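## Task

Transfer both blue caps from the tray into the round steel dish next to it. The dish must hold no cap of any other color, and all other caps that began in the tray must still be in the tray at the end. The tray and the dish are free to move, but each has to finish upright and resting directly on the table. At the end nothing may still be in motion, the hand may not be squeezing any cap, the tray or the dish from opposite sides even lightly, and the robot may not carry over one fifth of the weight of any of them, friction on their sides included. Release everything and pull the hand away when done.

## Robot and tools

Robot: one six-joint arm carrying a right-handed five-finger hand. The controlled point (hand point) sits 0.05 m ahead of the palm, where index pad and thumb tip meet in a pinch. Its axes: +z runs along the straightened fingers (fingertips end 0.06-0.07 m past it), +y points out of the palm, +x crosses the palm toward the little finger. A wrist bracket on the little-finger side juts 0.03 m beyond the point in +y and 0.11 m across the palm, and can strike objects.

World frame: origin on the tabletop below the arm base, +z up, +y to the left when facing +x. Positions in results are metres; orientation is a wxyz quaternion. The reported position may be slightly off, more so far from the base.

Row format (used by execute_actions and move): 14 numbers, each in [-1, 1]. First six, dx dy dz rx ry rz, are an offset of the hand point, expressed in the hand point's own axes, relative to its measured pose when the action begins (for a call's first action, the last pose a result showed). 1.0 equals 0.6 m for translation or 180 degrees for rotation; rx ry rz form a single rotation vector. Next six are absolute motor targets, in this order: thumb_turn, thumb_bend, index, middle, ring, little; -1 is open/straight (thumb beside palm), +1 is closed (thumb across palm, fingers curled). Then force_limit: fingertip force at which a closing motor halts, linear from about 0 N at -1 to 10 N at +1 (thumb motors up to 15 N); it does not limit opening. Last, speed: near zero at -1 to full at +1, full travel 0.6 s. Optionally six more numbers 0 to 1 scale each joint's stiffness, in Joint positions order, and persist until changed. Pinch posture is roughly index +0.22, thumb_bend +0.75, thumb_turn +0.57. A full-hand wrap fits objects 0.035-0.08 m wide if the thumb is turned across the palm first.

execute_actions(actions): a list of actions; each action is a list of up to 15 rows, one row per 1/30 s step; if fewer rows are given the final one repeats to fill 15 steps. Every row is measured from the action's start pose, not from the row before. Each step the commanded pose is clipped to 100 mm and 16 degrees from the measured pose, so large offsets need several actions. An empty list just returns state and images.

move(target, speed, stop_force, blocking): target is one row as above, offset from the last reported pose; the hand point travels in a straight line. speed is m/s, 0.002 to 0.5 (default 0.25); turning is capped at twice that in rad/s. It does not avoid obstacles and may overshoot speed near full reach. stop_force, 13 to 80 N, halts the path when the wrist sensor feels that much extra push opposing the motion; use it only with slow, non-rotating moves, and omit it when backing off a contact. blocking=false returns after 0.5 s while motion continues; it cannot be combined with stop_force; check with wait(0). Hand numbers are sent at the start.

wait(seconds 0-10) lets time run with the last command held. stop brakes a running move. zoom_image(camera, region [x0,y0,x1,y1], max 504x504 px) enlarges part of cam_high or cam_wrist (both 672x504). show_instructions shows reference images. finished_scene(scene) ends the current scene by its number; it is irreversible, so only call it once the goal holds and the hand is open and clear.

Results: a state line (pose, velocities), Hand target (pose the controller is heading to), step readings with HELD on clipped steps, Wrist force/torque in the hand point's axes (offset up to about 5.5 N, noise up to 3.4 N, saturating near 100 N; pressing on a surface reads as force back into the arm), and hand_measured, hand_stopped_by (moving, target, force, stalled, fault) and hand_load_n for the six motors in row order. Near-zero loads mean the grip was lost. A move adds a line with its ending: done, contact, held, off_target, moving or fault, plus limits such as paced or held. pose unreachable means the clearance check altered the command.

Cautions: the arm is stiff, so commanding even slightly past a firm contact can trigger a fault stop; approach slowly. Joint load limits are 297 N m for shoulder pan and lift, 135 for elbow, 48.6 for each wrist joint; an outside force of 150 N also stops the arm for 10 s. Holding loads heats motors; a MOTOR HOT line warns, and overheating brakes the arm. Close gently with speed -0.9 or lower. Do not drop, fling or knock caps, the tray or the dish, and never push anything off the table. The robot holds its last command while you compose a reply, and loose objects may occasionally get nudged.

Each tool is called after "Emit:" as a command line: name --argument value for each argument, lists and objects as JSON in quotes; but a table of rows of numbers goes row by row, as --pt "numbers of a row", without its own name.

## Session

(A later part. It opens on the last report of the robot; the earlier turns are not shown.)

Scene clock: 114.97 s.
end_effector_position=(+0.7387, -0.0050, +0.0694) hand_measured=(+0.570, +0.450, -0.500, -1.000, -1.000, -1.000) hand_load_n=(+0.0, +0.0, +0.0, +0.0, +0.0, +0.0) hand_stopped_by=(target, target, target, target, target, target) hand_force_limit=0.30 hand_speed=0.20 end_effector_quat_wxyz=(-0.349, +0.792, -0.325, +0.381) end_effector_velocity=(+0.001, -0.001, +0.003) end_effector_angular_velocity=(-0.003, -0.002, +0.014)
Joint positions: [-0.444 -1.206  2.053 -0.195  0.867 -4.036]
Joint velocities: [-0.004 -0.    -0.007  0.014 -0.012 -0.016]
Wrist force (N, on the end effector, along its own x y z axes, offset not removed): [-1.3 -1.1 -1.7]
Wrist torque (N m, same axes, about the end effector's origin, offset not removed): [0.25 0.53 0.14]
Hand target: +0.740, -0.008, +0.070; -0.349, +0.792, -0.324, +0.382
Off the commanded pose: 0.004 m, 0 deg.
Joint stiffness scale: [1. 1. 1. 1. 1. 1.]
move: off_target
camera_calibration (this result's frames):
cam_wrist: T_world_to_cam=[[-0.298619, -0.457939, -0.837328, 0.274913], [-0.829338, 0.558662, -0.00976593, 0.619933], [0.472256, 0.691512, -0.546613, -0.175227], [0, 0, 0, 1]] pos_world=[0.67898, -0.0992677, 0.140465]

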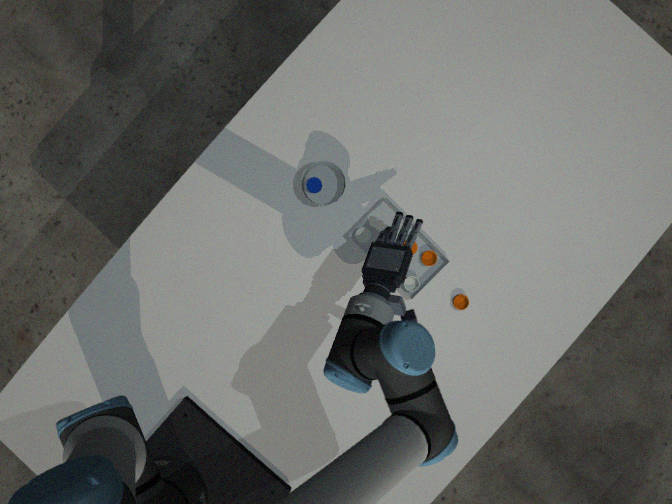

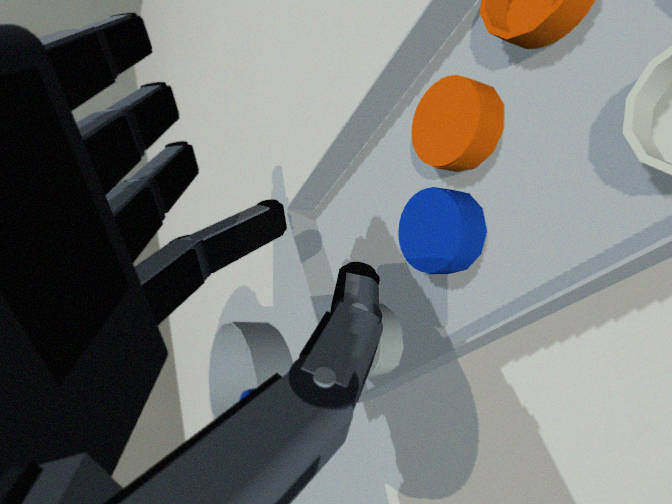

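Emit:
move --target '[-0.02573, 0.07085, 0.04055, 0, 0, 0, 0.57, 0.45, -0.5, -1, -1, -1, 0.3, 0.2]' --speed 0.06

Emit:
execute_actions --actions '[[[0,0,0,0,0,0,0.57,0.45,0.32,-1,-1,-1,0.4,-0.5]],[[0,0,0,0,0,0,0.57,0.45,0.32,-1,-1,-1,0.4,-0.5]]]'

Scene clock: 123.60 s.
end_effector_position=(+0.7419, -0.0082, +0.0194) hand_measured=(+0.570, +0.450, -0.500, -1.000, -1.000, -1.000) hand_load_n=(+0.0, +0.0, +0.0, +0.0, +0.0, +0.0) hand_stopped_by=(target, target, target, target, target, target) hand_force_limit=0.30 hand_speed=0.20 end_effector_quat_wxyz=(-0.349, +0.792, -0.325, +0.381) end_effector_velocity=(+0.002, -0.001, +0.001) end_effector_angular_velocity=(-0.003, -0.008, +0.001)
Joint positions: [-0.447 -1.13   2.065 -0.282  0.865 -4.038]
Joint velocities: [-0.001 -0.     0.    -0.008 -0.002 -0.001]
Wrist force (N, on the end effector, along its own x y z axes, offset not removed): [2.7 3.2 -3.0]
Wrist torque (N m, same axes, about the end effector's origin, offset not removed): [1.04 -0.05 0.29]
Hand target: +0.741, -0.009, +0.018; -0.349, +0.792, -0.325, +0.381
Off the commanded pose: 0.002 m, 0 deg.
Joint stiffness scale: [1. 1. 1. 1. 1. 1.]
move: done
camera_calibration (this result's frames):
cam_wrist: T_world_to_cam=[[-0.298062, -0.458247, -0.837358, 0.232146], [-0.829555, 0.558331, -0.0102643, 0.624004], [0.472227, 0.691575, -0.546558, -0.201799], [0, 0, 0, 1]] pos_world=[0.682134, -0.102462, 0.0904992]

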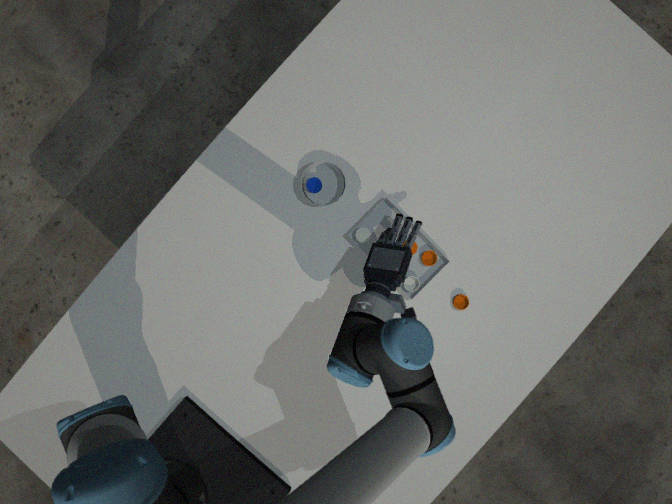

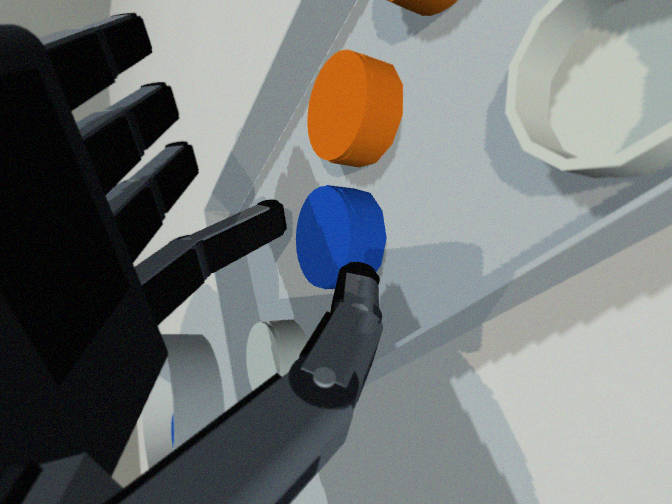

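Scene clock: 124.60 s.
end_effector_position=(+0.7420, -0.0083, +0.0196) hand_measured=(+0.570, +0.446, -0.174, -1.000, -1.000, -1.000) hand_load_n=(-0.5, +5.5, +10.0, +0.0, +0.0, +0.0) hand_stopped_by=(target, target, force, target, target, target) hand_force_limit=0.40 hand_speed=-0.50 end_effector_quat_wxyz=(-0.349, +0.792, -0.325, +0.381) end_effector_velocity=(-0.000, -0.000, -0.001) end_effector_angular_velocity=(-0.002, +0.000, -0.001)
Joint positions: [-0.447 -1.13   2.065 -0.283  0.865 -4.038]
Joint velocities: [ 0.     0.001 -0.    -0.     0.002 -0.002]
Wrist force (N, on the end effector, along its own x y z axes, offset not removed): [0.6 -6.7 -1.6]
Wrist torque (N m, same axes, about the end effector's origin, offset not removed): [-0.22 0.29 0.01]
Hand target: +0.742, -0.008, +0.020; -0.349, +0.792, -0.325, +0.381
Off the commanded pose: 0.000 m, 0 deg.
Joint stiffness scale: [1. 1. 1. 1. 1. 1.]
Step readings (end_effector_position; steps 1 to 15: 1st action; 16 to 30: 2nd action):
0: (+0.7419, -0.0082, +0.0194)
1: (+0.7419, -0.0083, +0.0195)
2: (+0.7420, -0.0083, +0.0195)
4: (+0.7420, -0.0083, +0.0195)
8: (+0.7420, -0.0083, +0.0195)
15: (+0.7420, -0.0083, +0.0195)
16: (+0.7420, -0.0083, +0.0196)
17: (+0.7420, -0.0083, +0.0196)
19: (+0.7420, -0.0083, +0.0196)
23: (+0.7420, -0.0083, +0.0196)
30: end_effector_position above
camera_calibration (this result's frames):
cam_wrist: T_world_to_cam=[[-0.297618, -0.458467, -0.837395, 0.231946], [-0.829553, 0.558322, -0.0108463, 0.624161], [0.472509, 0.691436, -0.54649, -0.20195], [0, 0, 0, 1]] pos_world=[0.682229, -0.102508, 0.0906368]

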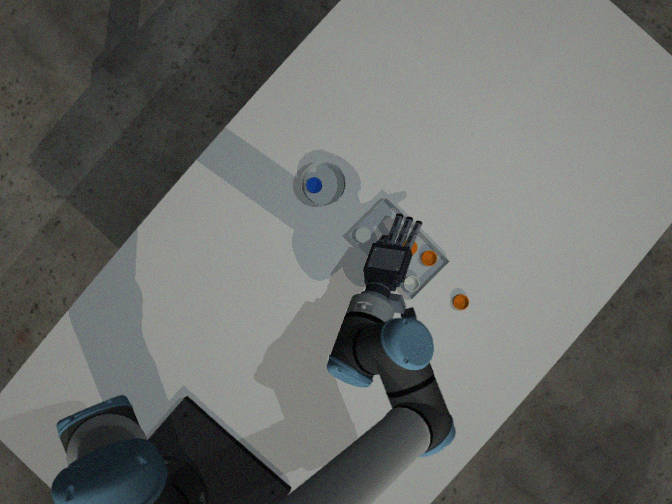

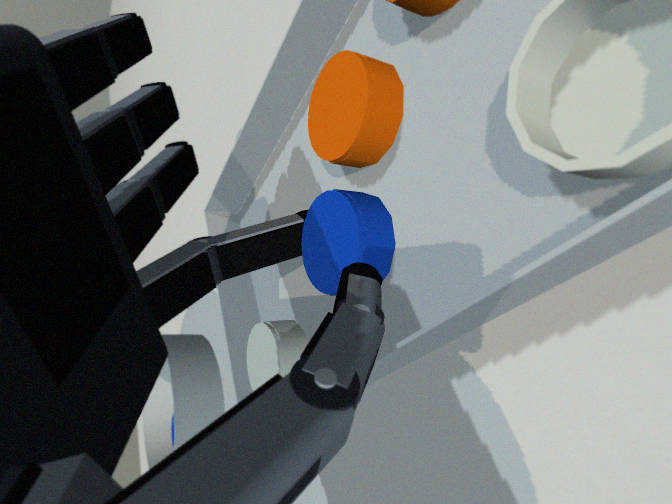

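Emit:
move --target '[0.0373, -0.0800, -0.0470, 0, 0, 0, 0.57, 0.45, 0.32, -1, -1, -1, 0.4, -0.5]' --speed 0.08

Scene clock: 130.07 s.
end_effector_position=(+0.7405, -0.0073, +0.0782) hand_measured=(+0.570, +0.446, -0.174, -1.000, -1.000, -1.000) hand_load_n=(+0.0, +6.5, +9.5, +0.0, +0.0, +0.0) hand_stopped_by=(target, target, force, target, target, target) hand_force_limit=0.40 hand_speed=-0.50 end_effector_quat_wxyz=(-0.349, +0.792, -0.325, +0.381) end_effector_velocity=(-0.003, +0.001, -0.001) end_effector_angular_velocity=(+0.003, +0.012, -0.001)
Joint positions: [-0.447 -1.215  2.045 -0.176  0.865 -4.038]
Joint velocities: [ 0.     0.     0.     0.013  0.003 -0.002]
Wrist force (N, on the end effector, along its own x y z axes, offset not removed): [-1.5 -1.1 -4.0]
Wrist torque (N m, same axes, about the end effector's origin, offset not removed): [0.53 0.58 -0.08]
Hand target: +0.742, -0.008, +0.080; -0.349, +0.792, -0.325, +0.381
Off the commanded pose: 0.002 m, 0 deg.
Joint stiffness scale: [1. 1. 1. 1. 1. 1.]
move: done
camera_calibration (this result's frames):
cam_wrist: T_world_to_cam=[[-0.298317, -0.458115, -0.837339, 0.281616], [-0.829559, 0.55833, -0.00992178, 0.622914], [0.472057, 0.691663, -0.546593, -0.169567], [0, 0, 0, 1]] pos_world=[0.6808, -0.101496, 0.149304]

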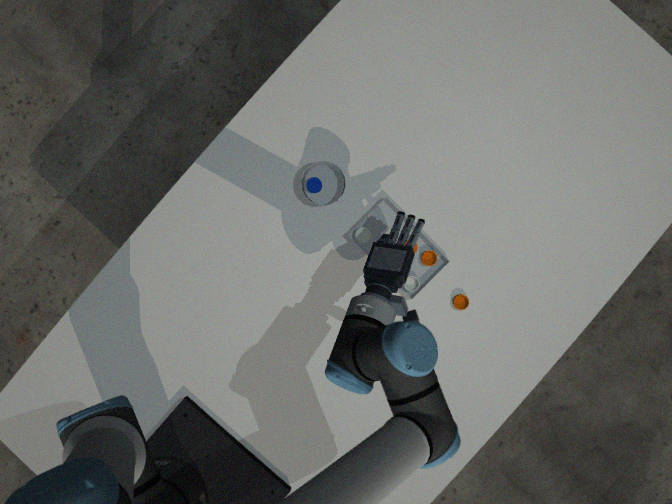

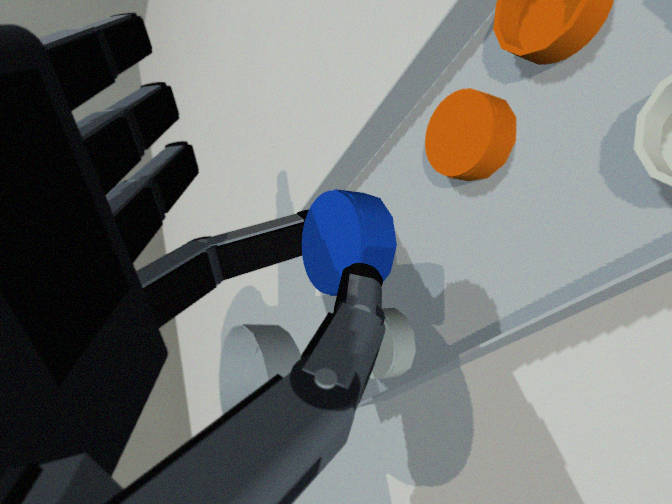

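Emit:
move --target '[-0.2267, -0.1791, 0.1357, 0, 0, 0, 0.57, 0.45, 0.32, -1, -1, -1, 0.4, -0.5]' --speed 0.2

Emit:
move --target '[-0.0150, 0.0310, 0.0180, 0, 0, 0, 0.57, 0.45, 0.32, -1, -1, -1, 0.4, -0.5]' --speed 0.08

Scene clock: 135.87 s.
end_effector_position=(+0.7655, +0.1808, +0.0747) hand_measured=(+0.570, +0.446, -0.174, -1.000, -1.000, -1.000) hand_load_n=(+0.0, +6.5, +9.5, +0.0, +0.0, +0.0) hand_stopped_by=(target, target, force, target, target, target) hand_force_limit=0.40 hand_speed=-0.50 end_effector_quat_wxyz=(-0.349, +0.792, -0.325, +0.380) end_effector_velocity=(+0.000, +0.001, +0.000) end_effector_angular_velocity=(-0.001, -0.000, -0.002)
Joint positions: [-0.099 -1.2    2.006 -0.274  1.155 -3.81 ]
Joint velocities: [ 0.003 -0.    -0.001  0.     0.005  0.002]
Wrist force (N, on the end effector, along its own x y z axes, offset not removed): [1.3 0.7 -1.0]
Wrist torque (N m, same axes, about the end effector's origin, offset not removed): [0.57 -0.09 0.15]
Hand target: +0.767, +0.182, +0.075; -0.349, +0.792, -0.325, +0.381
Off the commanded pose: 0.002 m, 0 deg.
Joint stiffness scale: [1. 1. 1. 1. 1. 1.]
move: done
camera_calibration (this result's frames):
cam_wrist: T_world_to_cam=[[-0.299981, -0.458376, -0.836602, 0.373549], [-0.829545, 0.558375, -0.00848353, 0.53845], [0.471026, 0.691454, -0.547746, -0.312407], [0, 0, 0, 1]] pos_world=[0.705878, 0.0865839, 0.14596]

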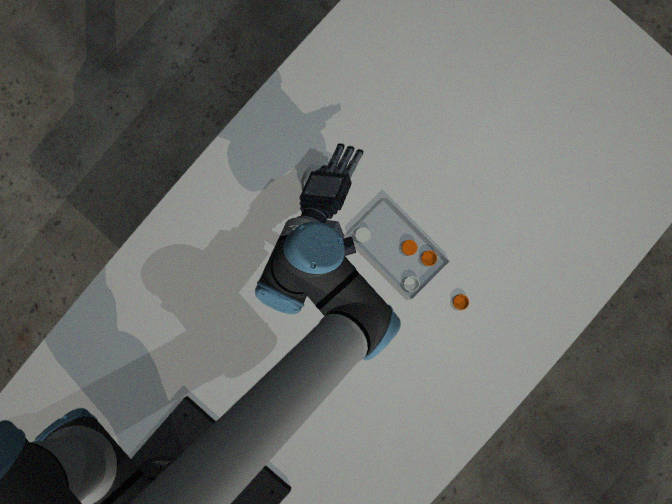

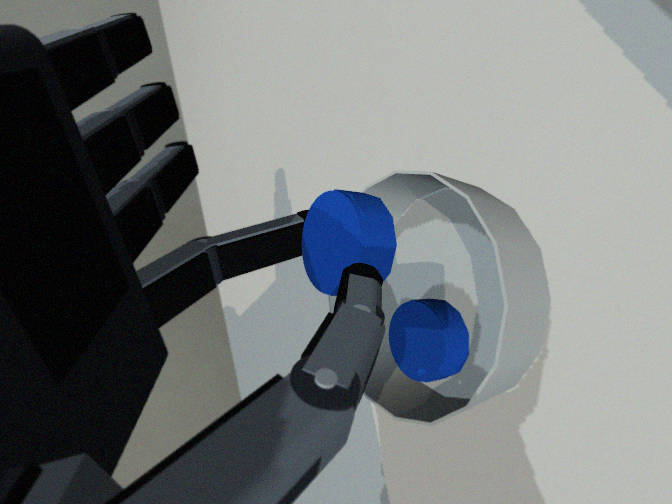

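Scene clock: 136.77 s.
end_effector_position=(+0.7665, +0.1807, +0.0528) hand_measured=(+0.570, +0.446, -0.174, -1.000, -1.000, -1.000) hand_load_n=(+0.0, +6.5, +9.5, +0.0, +0.0, +0.0) hand_stopped_by=(target, target, force, target, target, target) hand_force_limit=0.40 hand_speed=-0.50 end_effector_quat_wxyz=(-0.349, +0.792, -0.325, +0.380) end_effector_velocity=(+0.002, -0.000, +0.001) end_effector_angular_velocity=(-0.002, -0.009, +0.000)
Joint positions: [-0.099 -1.169  2.014 -0.314  1.155 -3.81 ]
Joint velocities: [ 0.001  0.     0.    -0.009  0.001 -0.001]
Wrist force (N, on the end effector, along its own x y z axes, offset not removed): [2.6 -4.0 0.9]
Wrist torque (N m, same axes, about the end effector's origin, offset not removed): [-0.27 -0.14 0.05]
Hand target: +0.765, +0.181, +0.051; -0.349, +0.792, -0.325, +0.380
Off the commanded pose: 0.002 m, 0 deg.
Joint stiffness scale: [1. 1. 1. 1. 1. 1.]
move: done
camera_calibration (this result's frames):
cam_wrist: T_world_to_cam=[[-0.299115, -0.458517, -0.836834, 0.354845], [-0.829507, 0.558416, -0.00947053, 0.539246], [0.471644, 0.691327, -0.547374, -0.325335], [0, 0, 0, 1]] pos_world=[0.70689, 0.0864923, 0.123974]

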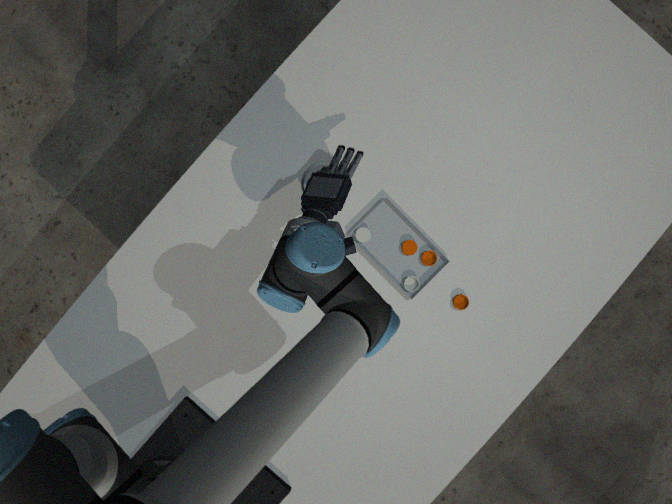

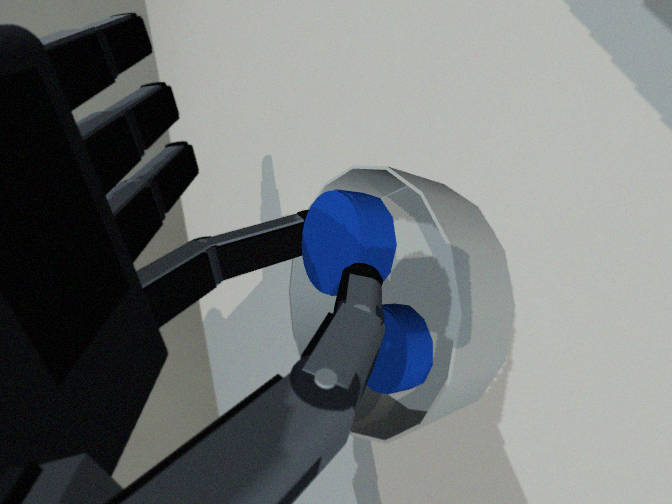

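Emit:
execute_actions --actions '[[[0,0,0,0,0,0,0.57,0.45,-0.5,-1,-1,-1,0.4,0.2]],[[0,0,0,0,0,0,0.57,0.45,-0.5,-1,-1,-1,0.4,0.2]]]'

Emit:
move --target '[0.0622, -0.1334, -0.0783, 0, 0, 0, 0.57, 0.45, -0.5, -1, -1, -1, 0.4, 0.2]' --speed 0.2

Scene clock: 141.17 s.
end_effector_position=(+0.7668, +0.1807, +0.0529) hand_measured=(+0.570, +0.450, -0.500, -1.000, -1.000, -1.000) hand_load_n=(+0.0, +0.0, +0.0, +0.0, +0.0, +0.0) hand_stopped_by=(target, target, target, target, target, target) hand_force_limit=0.40 hand_speed=0.20 end_effector_quat_wxyz=(-0.349, +0.792, -0.325, +0.381) end_effector_velocity=(-0.000, +0.000, -0.000) end_effector_angular_velocity=(+0.002, +0.002, -0.002)
Joint positions: [-0.099 -1.169  2.014 -0.315  1.155 -3.81 ]
Joint velocities: [ 0.     0.    -0.     0.001  0.001  0.002]
Wrist force (N, on the end effector, along its own x y z axes, offset not removed): [-0.2 -3.2 -4.9]
Wrist torque (N m, same axes, about the end effector's origin, offset not removed): [0.19 0.43 0.02]
Hand target: +0.767, +0.181, +0.053; -0.349, +0.792, -0.325, +0.381
Off the commanded pose: 0.000 m, 0 deg.
Joint stiffness scale: [1. 1. 1. 1. 1. 1.]
Step readings (end_effector_position; steps 1 to 15: 1st action; 16 to 30: 2nd action):
0: (+0.7669, +0.1807, +0.0529)
1: (+0.7669, +0.1807, +0.0529)
2: (+0.7669, +0.1807, +0.0529)
4: (+0.7669, +0.1807, +0.0529)
8: (+0.7669, +0.1807, +0.0529)
15: (+0.7668, +0.1807, +0.0529)
16: (+0.7668, +0.1807, +0.0529)
17: (+0.7668, +0.1807, +0.0529)
19: (+0.7668, +0.1807, +0.0529)
23: (+0.7668, +0.1807, +0.0529)
30: end_effector_position above
camera_calibration (this result's frames):
cam_wrist: T_world_to_cam=[[-0.298483, -0.458593, -0.837018, 0.354514], [-0.829501, 0.558412, -0.0101455, 0.539473], [0.472054, 0.69128, -0.547081, -0.325691], [0, 0, 0, 1]] pos_world=[0.707054, 0.0864732, 0.124029]

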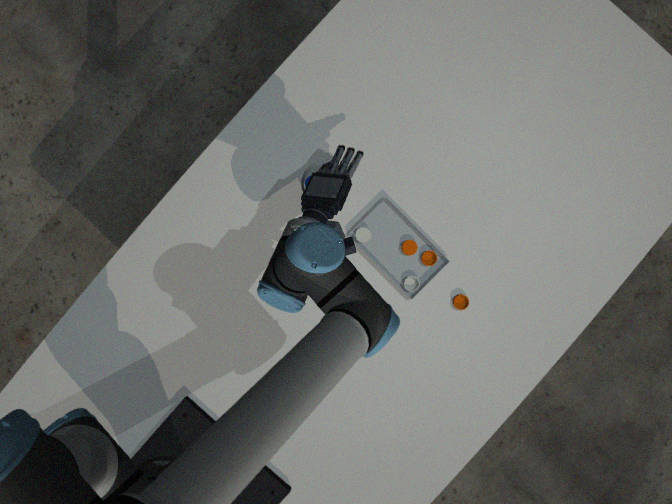

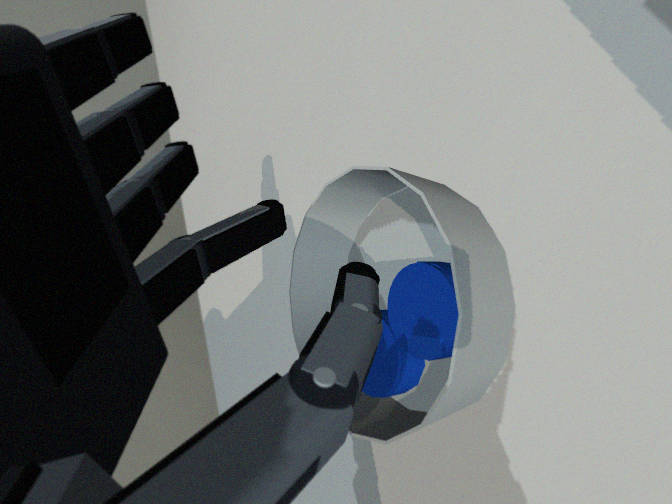

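Scene clock: 142.37 s.
end_effector_position=(+0.7648, +0.1813, +0.1515) hand_measured=(+0.570, +0.450, -0.500, -1.000, -1.000, -1.000) hand_load_n=(+0.0, +0.0, +0.0, +0.0, +0.0, +0.0) hand_stopped_by=(target, target, target, target, target, target) hand_force_limit=0.40 hand_speed=0.20 end_effector_quat_wxyz=(-0.349, +0.792, -0.325, +0.380) end_effector_velocity=(-0.002, +0.002, -0.001) end_effector_angular_velocity=(+0.001, +0.006, +0.002)
Joint positions: [-0.099 -1.293  1.961 -0.136  1.155 -3.81 ]
Joint velocities: [ 0.003 -0.    -0.     0.007  0.001  0.   ]
Wrist force (N, on the end effector, along its own x y z axes, offset not removed): [-4.3 3.2 -0.3]
Wrist torque (N m, same axes, about the end effector's origin, offset not removed): [0.81 0.77 -0.04]
Hand target: +0.766, +0.181, +0.153; -0.349, +0.792, -0.325, +0.381
Off the commanded pose: 0.002 m, 0 deg.
Joint stiffness scale: [1. 1. 1. 1. 1. 1.]
move: done
camera_calibration (this result's frames):
cam_wrist: T_world_to_cam=[[-0.299405, -0.458483, -0.83675, 0.437416], [-0.82951, 0.558417, -0.00916102, 0.538342], [0.471456, 0.691349, -0.547508, -0.270723], [0, 0, 0, 1]] pos_world=[0.705158, 0.0870917, 0.222716]

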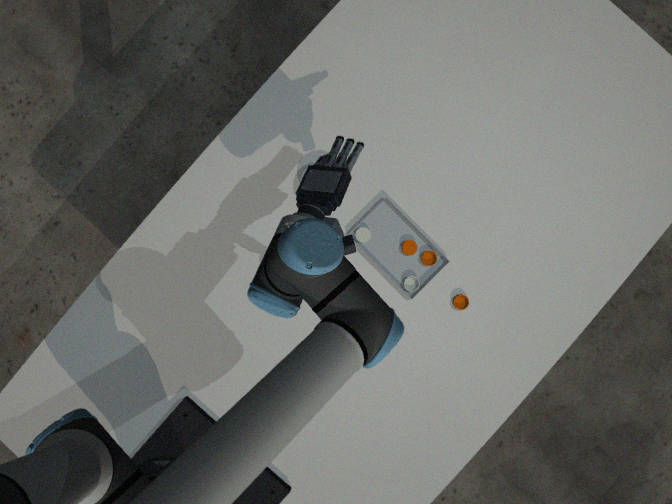

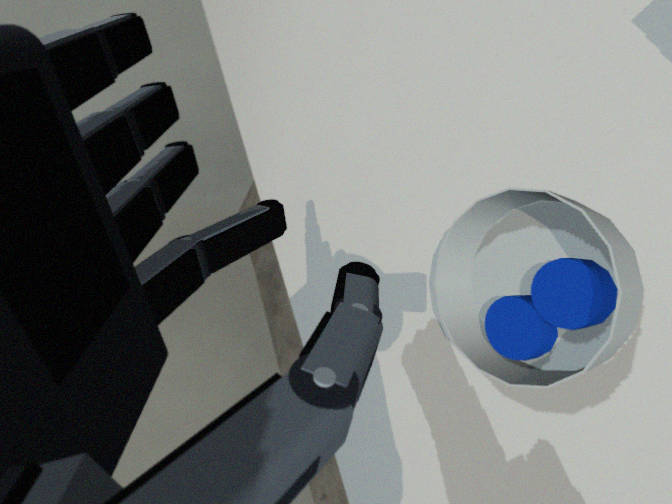

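Emit:
wait --seconds 1

Scene clock: 146.27 s.
end_effector_position=(+0.7645, +0.1813, +0.1514) hand_measured=(+0.570, +0.450, -0.500, -1.000, -1.000, -1.000) hand_load_n=(+0.0, +0.0, +0.0, +0.0, +0.0, +0.0) hand_stopped_by=(target, target, target, target, target, target) hand_force_limit=0.40 hand_speed=0.20 end_effector_quat_wxyz=(-0.349, +0.792, -0.326, +0.380) end_effector_velocity=(+0.000, -0.002, -0.000) end_effector_angular_velocity=(+0.001, +0.001, -0.002)
Joint positions: [-0.099 -1.293  1.961 -0.135  1.155 -3.81 ]
Joint velocities: [-0.003  0.    -0.     0.001 -0.     0.   ]
Wrist force (N, on the end effector, along its own x y z axes, offset not removed): [-0.4 -3.2 2.2]
Wrist torque (N m, same axes, about the end effector's origin, offset not removed): [-0.37 0.06 -0.05]
Hand target: +0.766, +0.181, +0.153; -0.349, +0.792, -0.325, +0.381
Off the commanded pose: 0.002 m, 0 deg.
Joint stiffness scale: [1. 1. 1. 1. 1. 1.]
wait: 1.00 s; at rest from the start
camera_calibration (this result's frames):
cam_wrist: T_world_to_cam=[[-0.300336, -0.458371, -0.836477, 0.437875], [-0.829517, 0.558422, -0.00816552, 0.537909], [0.47085, 0.69142, -0.54794, -0.270156], [0, 0, 0, 1]] pos_world=[0.704918, 0.08712, 0.222636]

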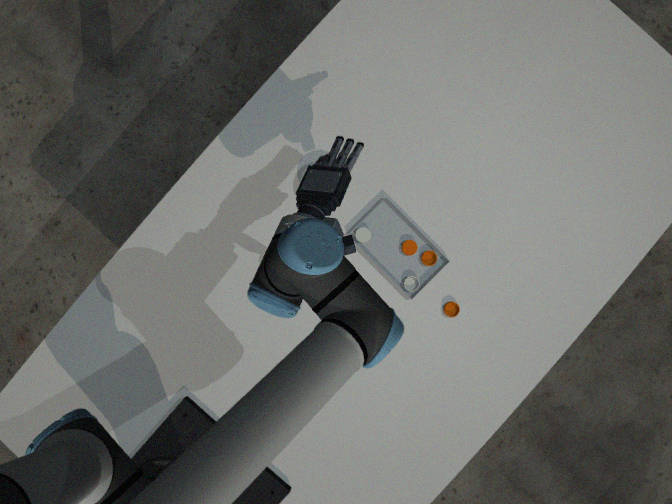

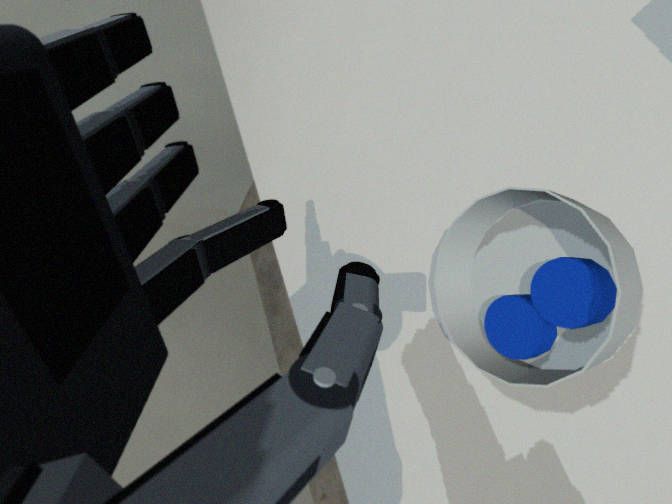

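Emit:
finished_scene --scene 2

The scene is finished: the task was done.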